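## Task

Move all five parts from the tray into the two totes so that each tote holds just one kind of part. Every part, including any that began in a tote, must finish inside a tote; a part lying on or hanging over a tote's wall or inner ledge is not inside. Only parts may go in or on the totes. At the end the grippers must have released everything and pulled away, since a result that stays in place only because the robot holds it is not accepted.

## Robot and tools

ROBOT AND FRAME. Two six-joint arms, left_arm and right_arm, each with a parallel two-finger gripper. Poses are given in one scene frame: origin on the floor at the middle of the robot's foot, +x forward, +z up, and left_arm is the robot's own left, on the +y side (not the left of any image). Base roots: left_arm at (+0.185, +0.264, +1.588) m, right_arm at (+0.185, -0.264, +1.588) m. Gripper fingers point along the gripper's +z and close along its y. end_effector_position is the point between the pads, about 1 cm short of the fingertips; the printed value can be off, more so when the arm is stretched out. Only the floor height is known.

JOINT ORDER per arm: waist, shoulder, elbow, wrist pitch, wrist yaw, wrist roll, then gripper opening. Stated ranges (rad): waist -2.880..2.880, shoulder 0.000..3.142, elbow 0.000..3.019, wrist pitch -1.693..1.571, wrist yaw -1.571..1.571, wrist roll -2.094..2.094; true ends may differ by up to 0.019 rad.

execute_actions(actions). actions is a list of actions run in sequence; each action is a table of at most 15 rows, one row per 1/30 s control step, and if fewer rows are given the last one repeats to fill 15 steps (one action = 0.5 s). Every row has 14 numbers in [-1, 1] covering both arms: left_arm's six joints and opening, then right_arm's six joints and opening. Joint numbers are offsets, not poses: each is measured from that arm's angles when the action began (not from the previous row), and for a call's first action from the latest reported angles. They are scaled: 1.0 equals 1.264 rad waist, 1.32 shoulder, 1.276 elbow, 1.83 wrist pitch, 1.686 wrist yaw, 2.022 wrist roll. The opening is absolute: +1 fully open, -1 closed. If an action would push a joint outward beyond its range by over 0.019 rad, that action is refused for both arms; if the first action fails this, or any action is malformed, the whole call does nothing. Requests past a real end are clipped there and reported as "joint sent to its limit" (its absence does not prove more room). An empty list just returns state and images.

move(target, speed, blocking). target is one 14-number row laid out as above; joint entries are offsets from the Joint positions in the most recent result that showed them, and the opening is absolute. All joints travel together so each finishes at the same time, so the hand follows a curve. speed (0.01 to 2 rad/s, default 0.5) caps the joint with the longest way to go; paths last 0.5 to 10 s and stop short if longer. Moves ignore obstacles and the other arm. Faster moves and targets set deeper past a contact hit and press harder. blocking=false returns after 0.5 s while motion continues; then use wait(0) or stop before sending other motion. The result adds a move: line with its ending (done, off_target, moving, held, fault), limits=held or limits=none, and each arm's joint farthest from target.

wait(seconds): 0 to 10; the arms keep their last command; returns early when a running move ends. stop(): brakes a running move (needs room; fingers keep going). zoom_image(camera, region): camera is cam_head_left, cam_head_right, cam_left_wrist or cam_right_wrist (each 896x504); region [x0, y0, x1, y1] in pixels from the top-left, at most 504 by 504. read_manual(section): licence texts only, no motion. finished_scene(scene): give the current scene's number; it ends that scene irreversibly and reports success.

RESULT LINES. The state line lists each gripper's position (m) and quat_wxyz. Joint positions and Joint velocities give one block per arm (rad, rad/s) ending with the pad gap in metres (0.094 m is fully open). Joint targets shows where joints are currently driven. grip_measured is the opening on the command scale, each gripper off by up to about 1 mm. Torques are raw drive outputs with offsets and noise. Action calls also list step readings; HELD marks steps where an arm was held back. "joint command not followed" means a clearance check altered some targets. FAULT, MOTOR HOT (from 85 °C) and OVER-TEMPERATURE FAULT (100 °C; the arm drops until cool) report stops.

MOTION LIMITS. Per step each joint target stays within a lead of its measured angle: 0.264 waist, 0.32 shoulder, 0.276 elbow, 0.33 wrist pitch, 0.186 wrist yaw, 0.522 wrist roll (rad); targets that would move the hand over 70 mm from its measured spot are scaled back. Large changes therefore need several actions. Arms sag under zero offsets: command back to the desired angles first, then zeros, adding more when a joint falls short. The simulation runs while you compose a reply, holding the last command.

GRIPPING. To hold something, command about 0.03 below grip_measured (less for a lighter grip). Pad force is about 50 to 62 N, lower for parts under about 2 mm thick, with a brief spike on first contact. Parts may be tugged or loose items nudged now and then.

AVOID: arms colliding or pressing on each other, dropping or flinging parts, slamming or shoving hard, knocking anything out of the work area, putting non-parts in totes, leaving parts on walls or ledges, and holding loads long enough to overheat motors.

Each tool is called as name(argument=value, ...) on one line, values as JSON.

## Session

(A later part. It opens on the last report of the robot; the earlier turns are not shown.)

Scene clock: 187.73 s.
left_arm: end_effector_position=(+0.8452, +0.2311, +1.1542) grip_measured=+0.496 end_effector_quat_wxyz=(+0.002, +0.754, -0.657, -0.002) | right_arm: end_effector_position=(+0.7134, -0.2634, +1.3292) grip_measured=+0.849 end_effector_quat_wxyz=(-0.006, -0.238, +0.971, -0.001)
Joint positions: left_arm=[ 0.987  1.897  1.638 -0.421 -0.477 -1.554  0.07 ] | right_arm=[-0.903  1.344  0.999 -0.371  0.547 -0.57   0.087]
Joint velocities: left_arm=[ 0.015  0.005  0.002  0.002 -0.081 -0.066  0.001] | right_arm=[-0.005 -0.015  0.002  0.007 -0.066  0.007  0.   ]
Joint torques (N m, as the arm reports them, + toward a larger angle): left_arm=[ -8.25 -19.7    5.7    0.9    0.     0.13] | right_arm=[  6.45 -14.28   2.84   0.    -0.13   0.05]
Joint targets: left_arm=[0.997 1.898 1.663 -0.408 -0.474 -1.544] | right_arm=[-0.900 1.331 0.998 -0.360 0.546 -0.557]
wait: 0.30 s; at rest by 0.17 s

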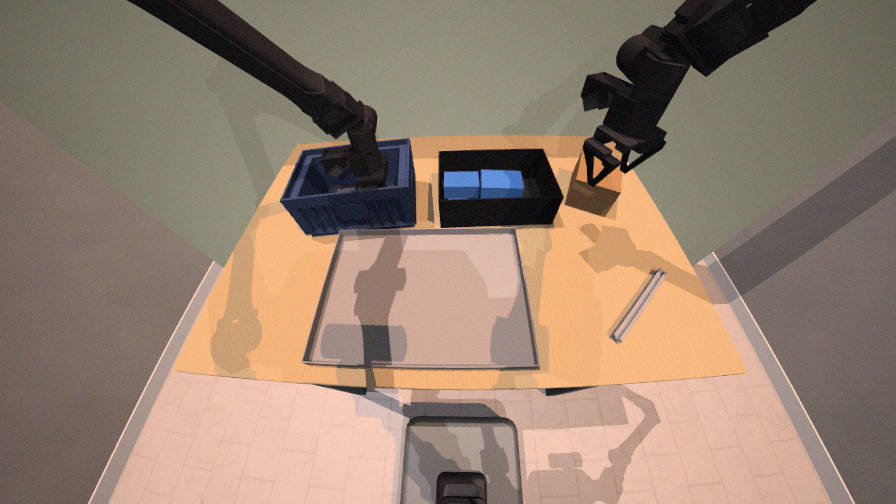

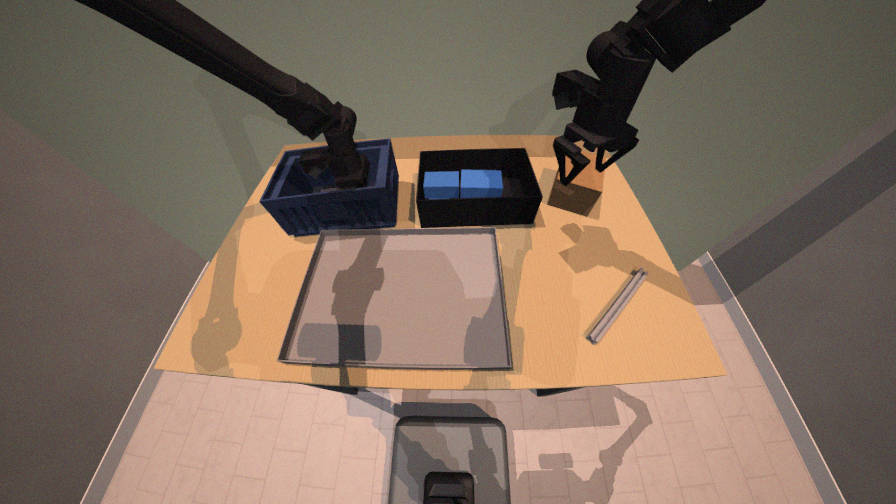

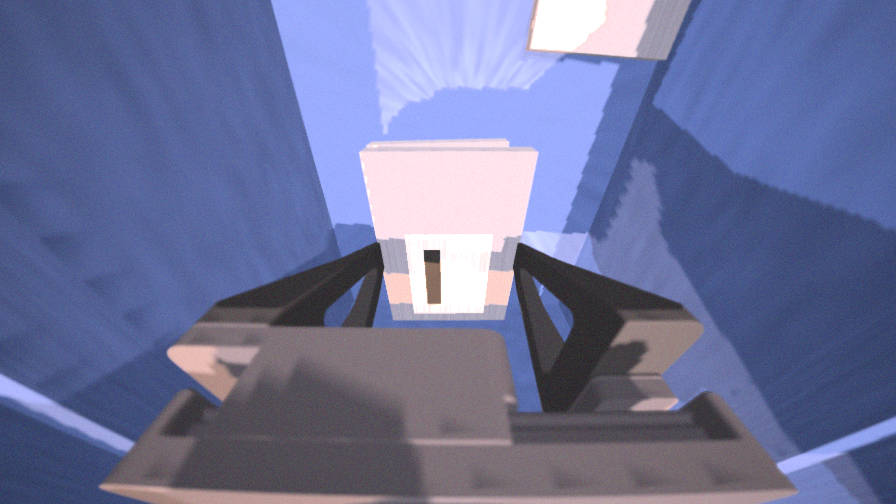

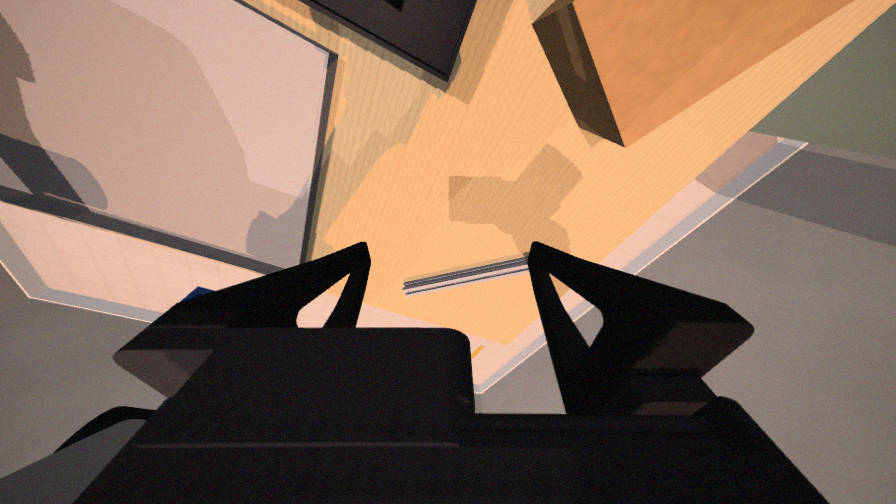

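execute_actions(actions=[[[0.004,0.0,0.014,0.005,0.001,0.003,0.50,0.002,-0.01,-0.001,0.006,-0.001,0.0065,0.85],[0.002,-0.002,0.013,0.004,0.001,0.003,0.54,0.002,-0.01,-0.001,0.006,-0.001,0.0065,0.85],[0.0,-0.004,0.012,0.003,0.001,0.003,0.59,0.002,-0.01,-0.001,0.006,-0.001,0.0065,0.85],[-0.002,-0.006,0.012,0.002,0.001,0.002,0.64,0.002,-0.01,-0.001,0.006,-0.001,0.0065,0.85],[-0.004,-0.008,0.012,0.001,0.0,0.001,0.68,0.002,-0.01,-0.001,0.006,-0.001,0.0065,0.85],[-0.006,-0.01,0.012,0.0,0.0,0.0,0.70,0.002,-0.01,-0.001,0.006,-0.001,0.0065,0.85],[-0.008,-0.012,0.012,-0.001,0.0,0.0,0.70,0.002,-0.01,-0.001,0.006,-0.001,0.0065,0.85],[-0.01,-0.014,0.011,-0.002,0.0,-0.001,0.70,0.002,-0.01,-0.001,0.006,-0.001,0.0065,0.85],[-0.012,-0.017,0.01,-0.004,-0.001,-0.002,0.70,0.002,-0.01,-0.001,0.006,-0.001,0.0065,0.85],[-0.014,-0.02,0.009,-0.006,-0.002,-0.003,0.70,0.002,-0.01,-0.001,0.006,-0.001,0.0065,0.85],[-0.016,-0.023,0.008,-0.008,-0.003,-0.004,0.70,0.002,-0.01,-0.001,0.006,-0.001,0.0065,0.85],[-0.018,-0.026,0.006,-0.01,-0.004,-0.005,0.70,0.002,-0.01,-0.001,0.006,-0.001,0.0065,0.85],[-0.02,-0.029,0.004,-0.012,-0.005,-0.006,0.70,0.002,-0.01,-0.001,0.006,-0.001,0.0065,0.85],[-0.022,-0.032,0.002,-0.014,-0.006,-0.007,0.70,0.002,-0.01,-0.001,0.006,-0.001,0.0065,0.85],[-0.024,-0.035,0.0,-0.016,-0.007,-0.008,0.70,0.002,-0.01,-0.001,0.006,-0.001,0.0065,0.85]]])

wait(seconds=0.3)

Scene clock: 189.63 s.
left_arm: end_effector_position=(+0.8439, +0.2322, +1.1559) grip_measured=+0.698 end_effector_quat_wxyz=(+0.004, +0.753, -0.658, -0.007) | right_arm: end_effector_position=(+0.7134, -0.2634, +1.3292) grip_measured=+0.849 end_effector_quat_wxyz=(-0.006, -0.238, +0.971, -0.001)
Joint positions: left_arm=[ 0.986  1.894  1.638 -0.433 -0.484 -1.556  0.08 ] | right_arm=[-0.903  1.344  0.999 -0.371  0.547 -0.57   0.087]
Joint velocities: left_arm=[-0.024 -0.054 -0.002 -0.1   -0.051 -0.081 -0.001] | right_arm=[-0.005  0.005  0.002  0.002 -0.051  0.007 -0.   ]
Joint torques (N m, as the arm reports them, + toward a larger angle): left_arm=[-11.25 -23.54   3.3    0.22  -0.27  -0.05] | right_arm=[  6.56 -14.29   2.86   0.02  -0.14   0.06]
Joint targets: left_arm=[0.957 1.851 1.638 -0.450 -0.489 -1.570] | right_arm=[-0.900 1.331 0.998 -0.360 0.546 -0.557]
Step readings (joint positions):
0: left_arm=[0.987 1.897 1.638 -0.421 -0.477 -1.554] | right_arm=[-0.903 1.344 0.999 -0.371 0.547 -0.570]
1: left_arm=[0.987 1.897 1.638 -0.421 -0.477 -1.554] | right_arm=[-0.903 1.344 0.999 -0.371 0.547 -0.570]
2: left_arm=[0.987 1.897 1.638 -0.421 -0.477 -1.554] | right_arm=[-0.903 1.344 0.999 -0.371 0.547 -0.570]
4: left_arm=[0.987 1.897 1.638 -0.421 -0.477 -1.554] | right_arm=[-0.903 1.344 0.999 -0.371 0.547 -0.570]
8: left_arm=[0.987 1.897 1.638 -0.421 -0.477 -1.554] | right_arm=[-0.903 1.344 0.999 -0.371 0.547 -0.570]
15: Joint positions above

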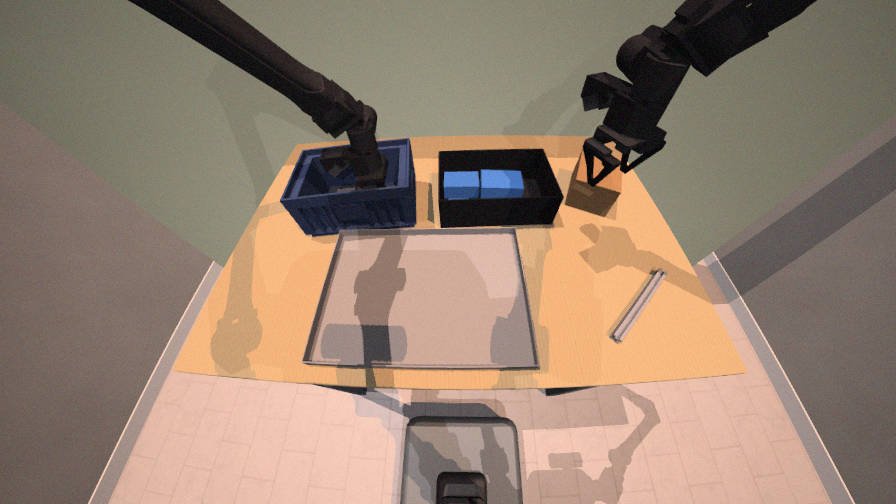

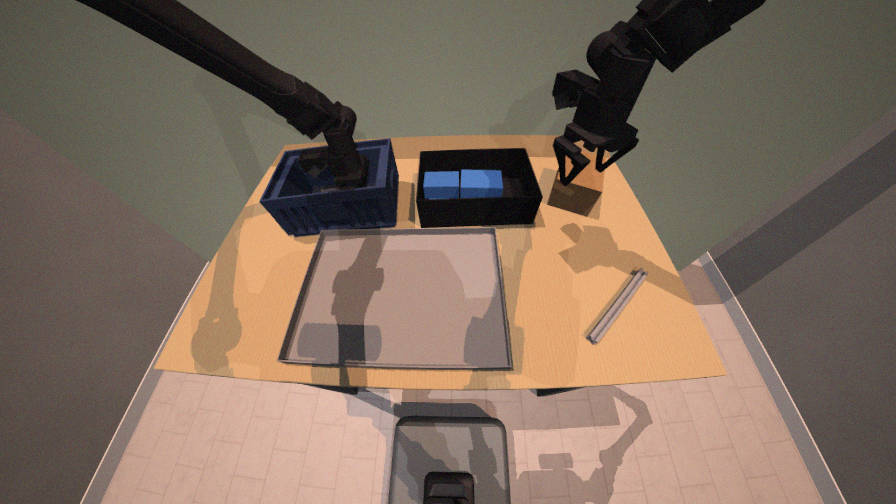

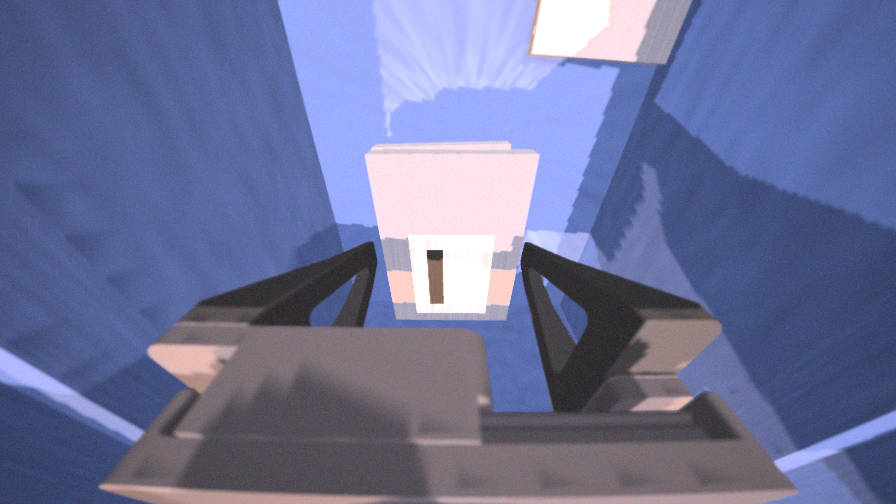

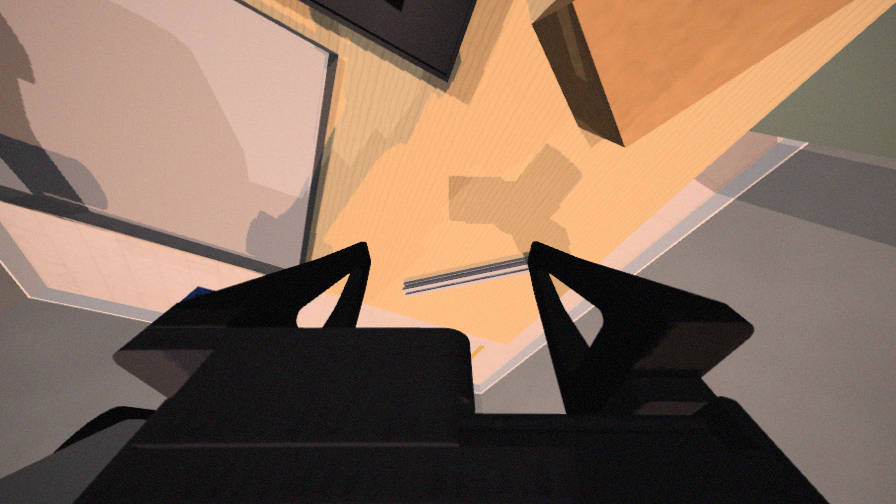

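Scene clock: 189.93 s.
left_arm: end_effector_position=(+0.8520, +0.2326, +1.1668) grip_measured=+0.698 end_effector_quat_wxyz=(+0.000, +0.755, -0.656, -0.001) | right_arm: end_effector_position=(+0.7134, -0.2634, +1.3292) grip_measured=+0.849 end_effector_quat_wxyz=(-0.006, -0.238, +0.971, -0.001)
Joint positions: left_arm=[ 0.978  1.876  1.638 -0.439 -0.485 -1.56   0.08 ] | right_arm=[-0.903  1.344  0.999 -0.371  0.547 -0.57   0.087]
Joint velocities: left_arm=[-0.024 -0.034  0.007  0.017  0.051 -0.037  0.001] | right_arm=[ 0.005 -0.024  0.027 -0.017  0.051 -0.066 -0.001]
Joint torques (N m, as the arm reports them, + toward a larger angle): left_arm=[-11.62 -22.53   3.6    0.02  -0.27  -0.09] | right_arm=[  6.49 -14.35   2.85   0.06  -0.13   0.05]
Joint targets: left_arm=[0.957 1.851 1.638 -0.450 -0.489 -1.570] | right_arm=[-0.900 1.331 0.998 -0.360 0.546 -0.557]
wait: 0.30 s; no rest

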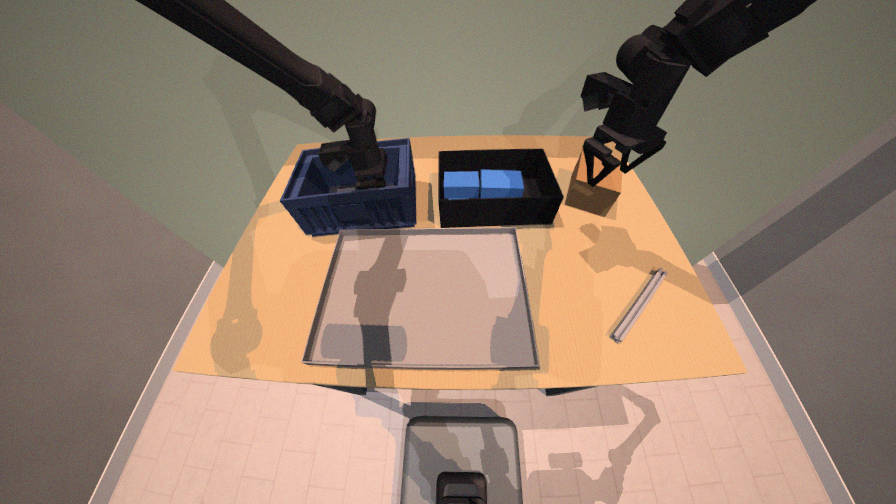

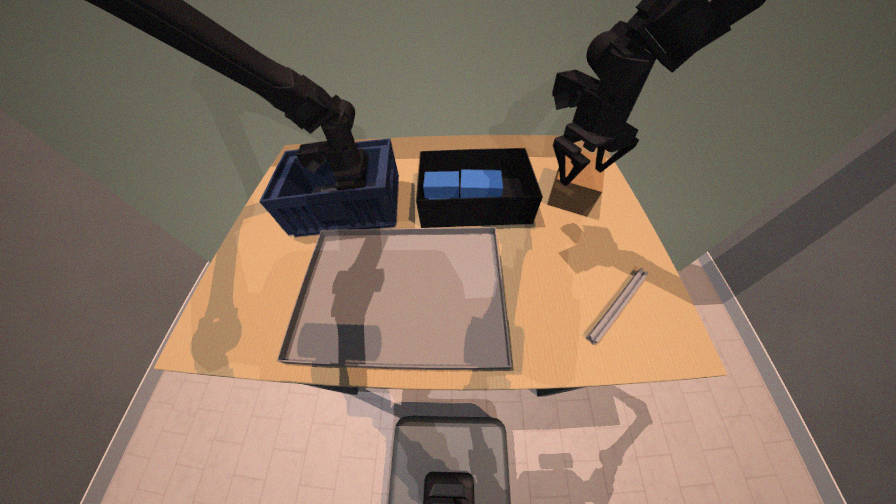

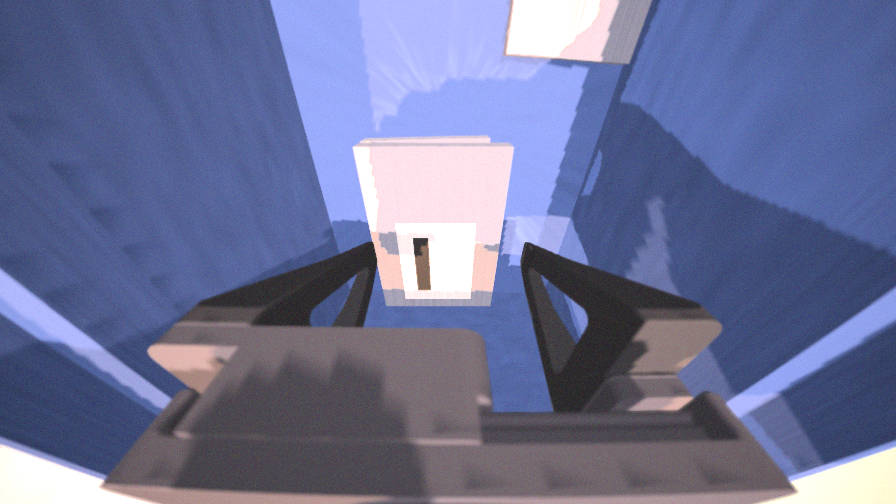

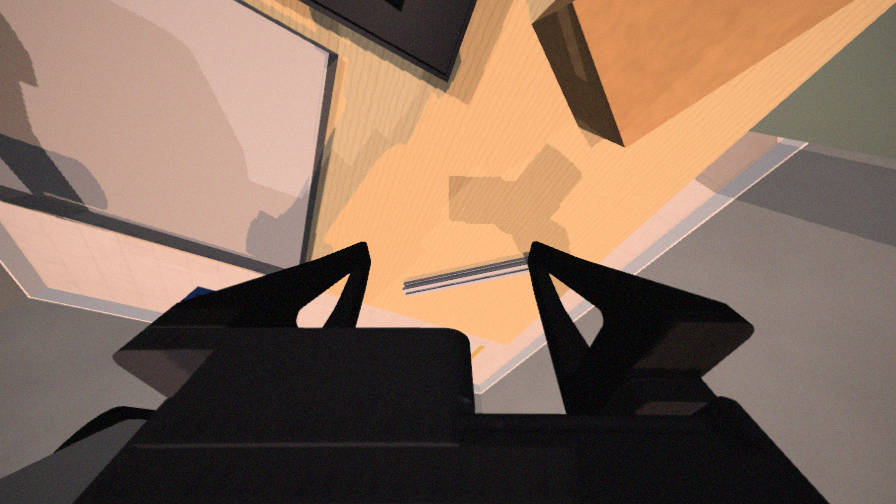

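move(target=[-0.1218,-0.247,-0.112,-0.1235,-0.064,-0.035,0.70,0.002,-0.01,-0.001,0.006,-0.001,0.0065,0.85], speed=0.45)

Scene clock: 191.73 s.
left_arm: end_effector_position=(+0.8639, +0.2417, +1.3395) grip_measured=+0.698 end_effector_quat_wxyz=(-0.004, +0.743, -0.669, +0.006) | right_arm: end_effector_position=(+0.7134, -0.2634, +1.3292) grip_measured=+0.849 end_effector_quat_wxyz=(-0.006, -0.238, +0.971, -0.001)
Joint positions: left_arm=[ 0.837  1.549  1.493 -0.655 -0.59  -1.621  0.08 ] | right_arm=[-0.903  1.344  0.999 -0.371  0.547 -0.57   0.087]
Joint velocities: left_arm=[-0.015  0.005 -0.012 -0.007 -0.037 -0.022 -0.001] | right_arm=[-0.005  0.005 -0.012 -0.012  0.007  0.022 -0.001]
Joint torques (N m, as the arm reports them, + toward a larger angle): left_arm=[ -8.62 -18.17   5.14   0.01  -0.24  -0.06] | right_arm=[  6.44 -14.26   2.86   0.04  -0.14   0.05]
Joint targets: left_arm=[0.824 1.551 1.495 -0.665 -0.593 -1.631] | right_arm=[-0.900 1.331 0.998 -0.360 0.546 -0.557]
move: done; limits=none; left_arm: farthest joint: the waist, 0.013 radians from its target (0.154 radians at the start); right_arm: farthest joint: the shoulder, 0.013 radians from its target (0.013 radians at the start)

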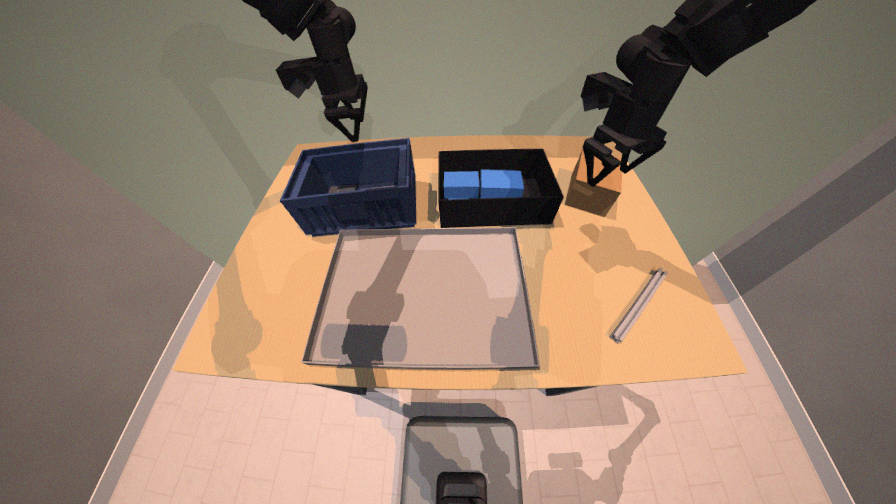

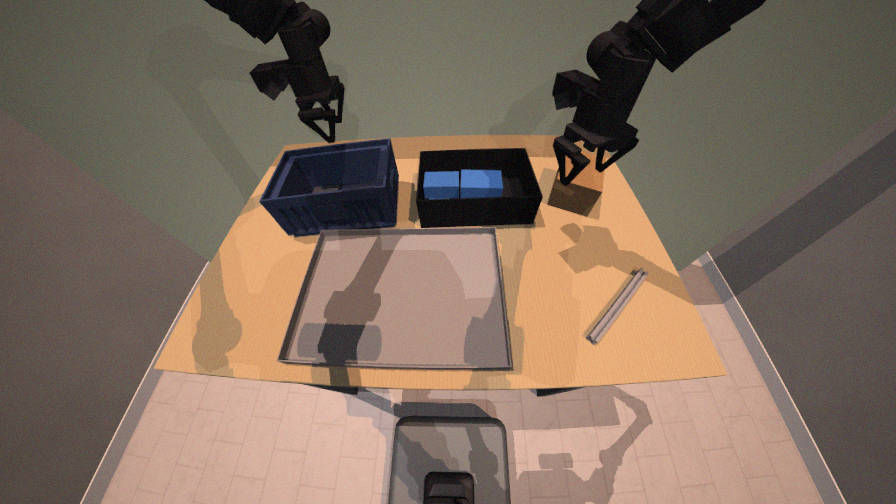

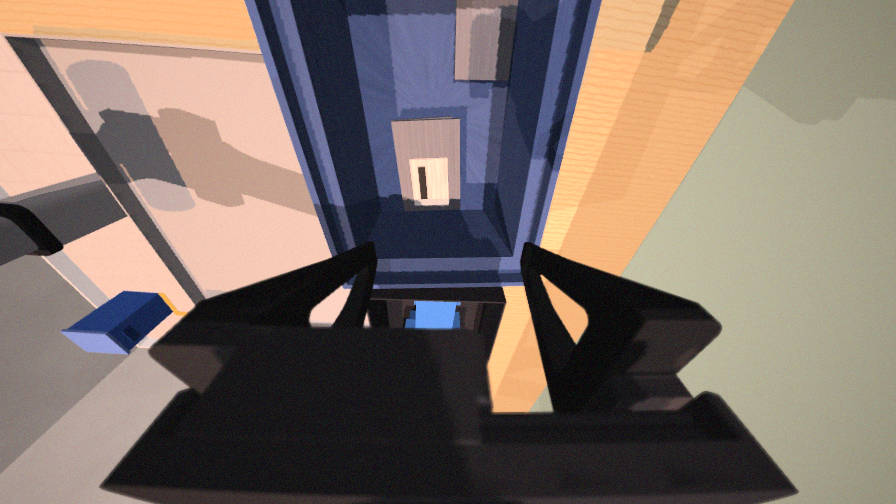

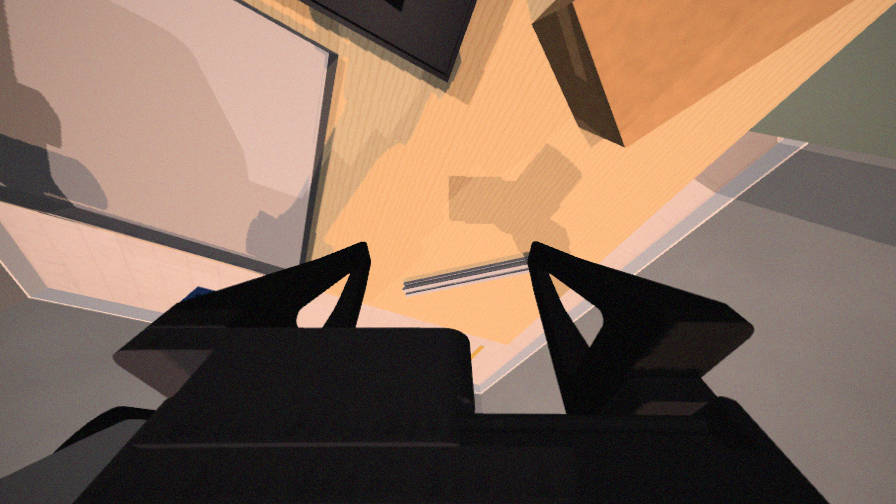

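move(target=[0.024,-0.211,-0.5,0.21,0.018,0.0,0.70,0.002,-0.01,-0.001,0.006,-0.001,0.0065,0.85], speed=0.7)

Scene clock: 193.57 s.
left_arm: end_effector_position=(+0.6649, +0.2413, +1.3418) grip_measured=+0.698 end_effector_quat_wxyz=(+0.007, +0.744, -0.668, +0.003) | right_arm: end_effector_position=(+0.7134, -0.2634, +1.3292) grip_measured=+0.849 end_effector_quat_wxyz=(-0.006, -0.238, +0.971, -0.001)
Joint positions: left_arm=[ 0.857  1.291  0.848 -0.283 -0.563 -1.621  0.08 ] | right_arm=[-0.903  1.344  0.999 -0.371  0.547 -0.57   0.087]
Joint velocities: left_arm=[-0.005  0.005 -0.012 -0.022  0.007 -0.007 -0.   ] | right_arm=[-0.005 -0.005 -0.002 -0.007  0.007 -0.007  0.001]
Joint torques (N m, as the arm reports them, + toward a larger angle): left_arm=[ -4.22 -13.82   2.97   0.89   0.02   0.03] | right_arm=[  6.43 -14.28   2.83   0.04  -0.13   0.05]
Joint targets: left_arm=[0.867 1.271 0.855 -0.271 -0.559 -1.621] | right_arm=[-0.900 1.331 0.998 -0.360 0.546 -0.557]
move: done; limits=none; left_arm: farthest joint: the shoulder, 0.020 radians from its target (0.279 radians at the start); right_arm: farthest joint: the shoulder, 0.013 radians from its target (0.013 radians at the start)

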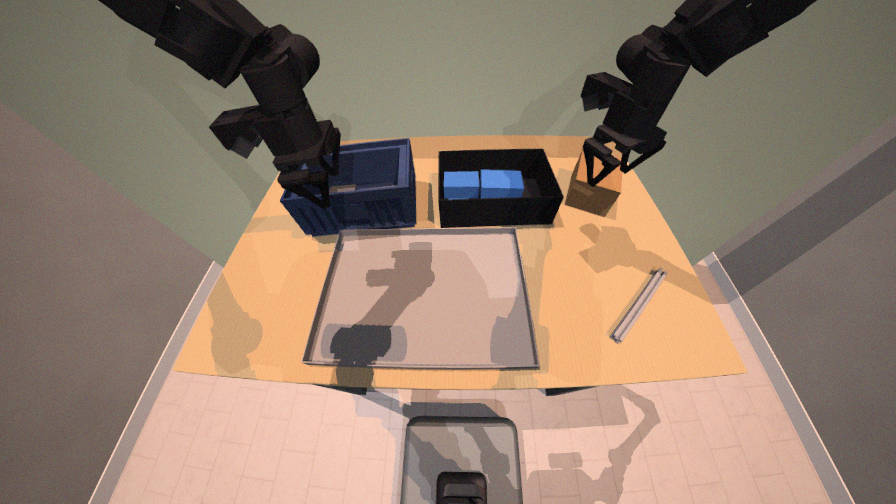

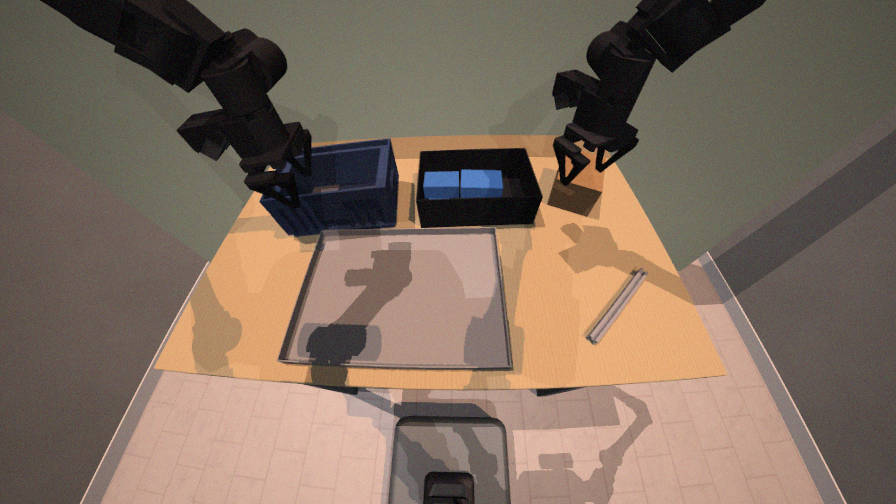

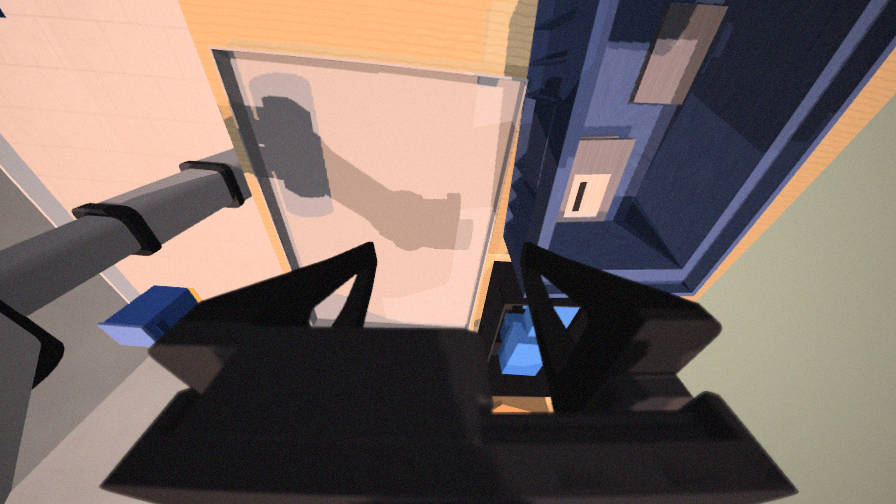

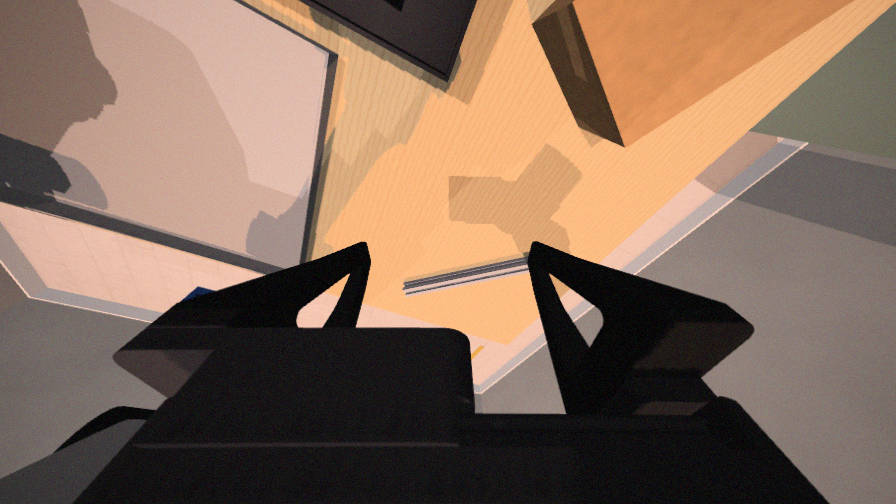

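finished_scene(scene=2)

The scene is finished: the task was done.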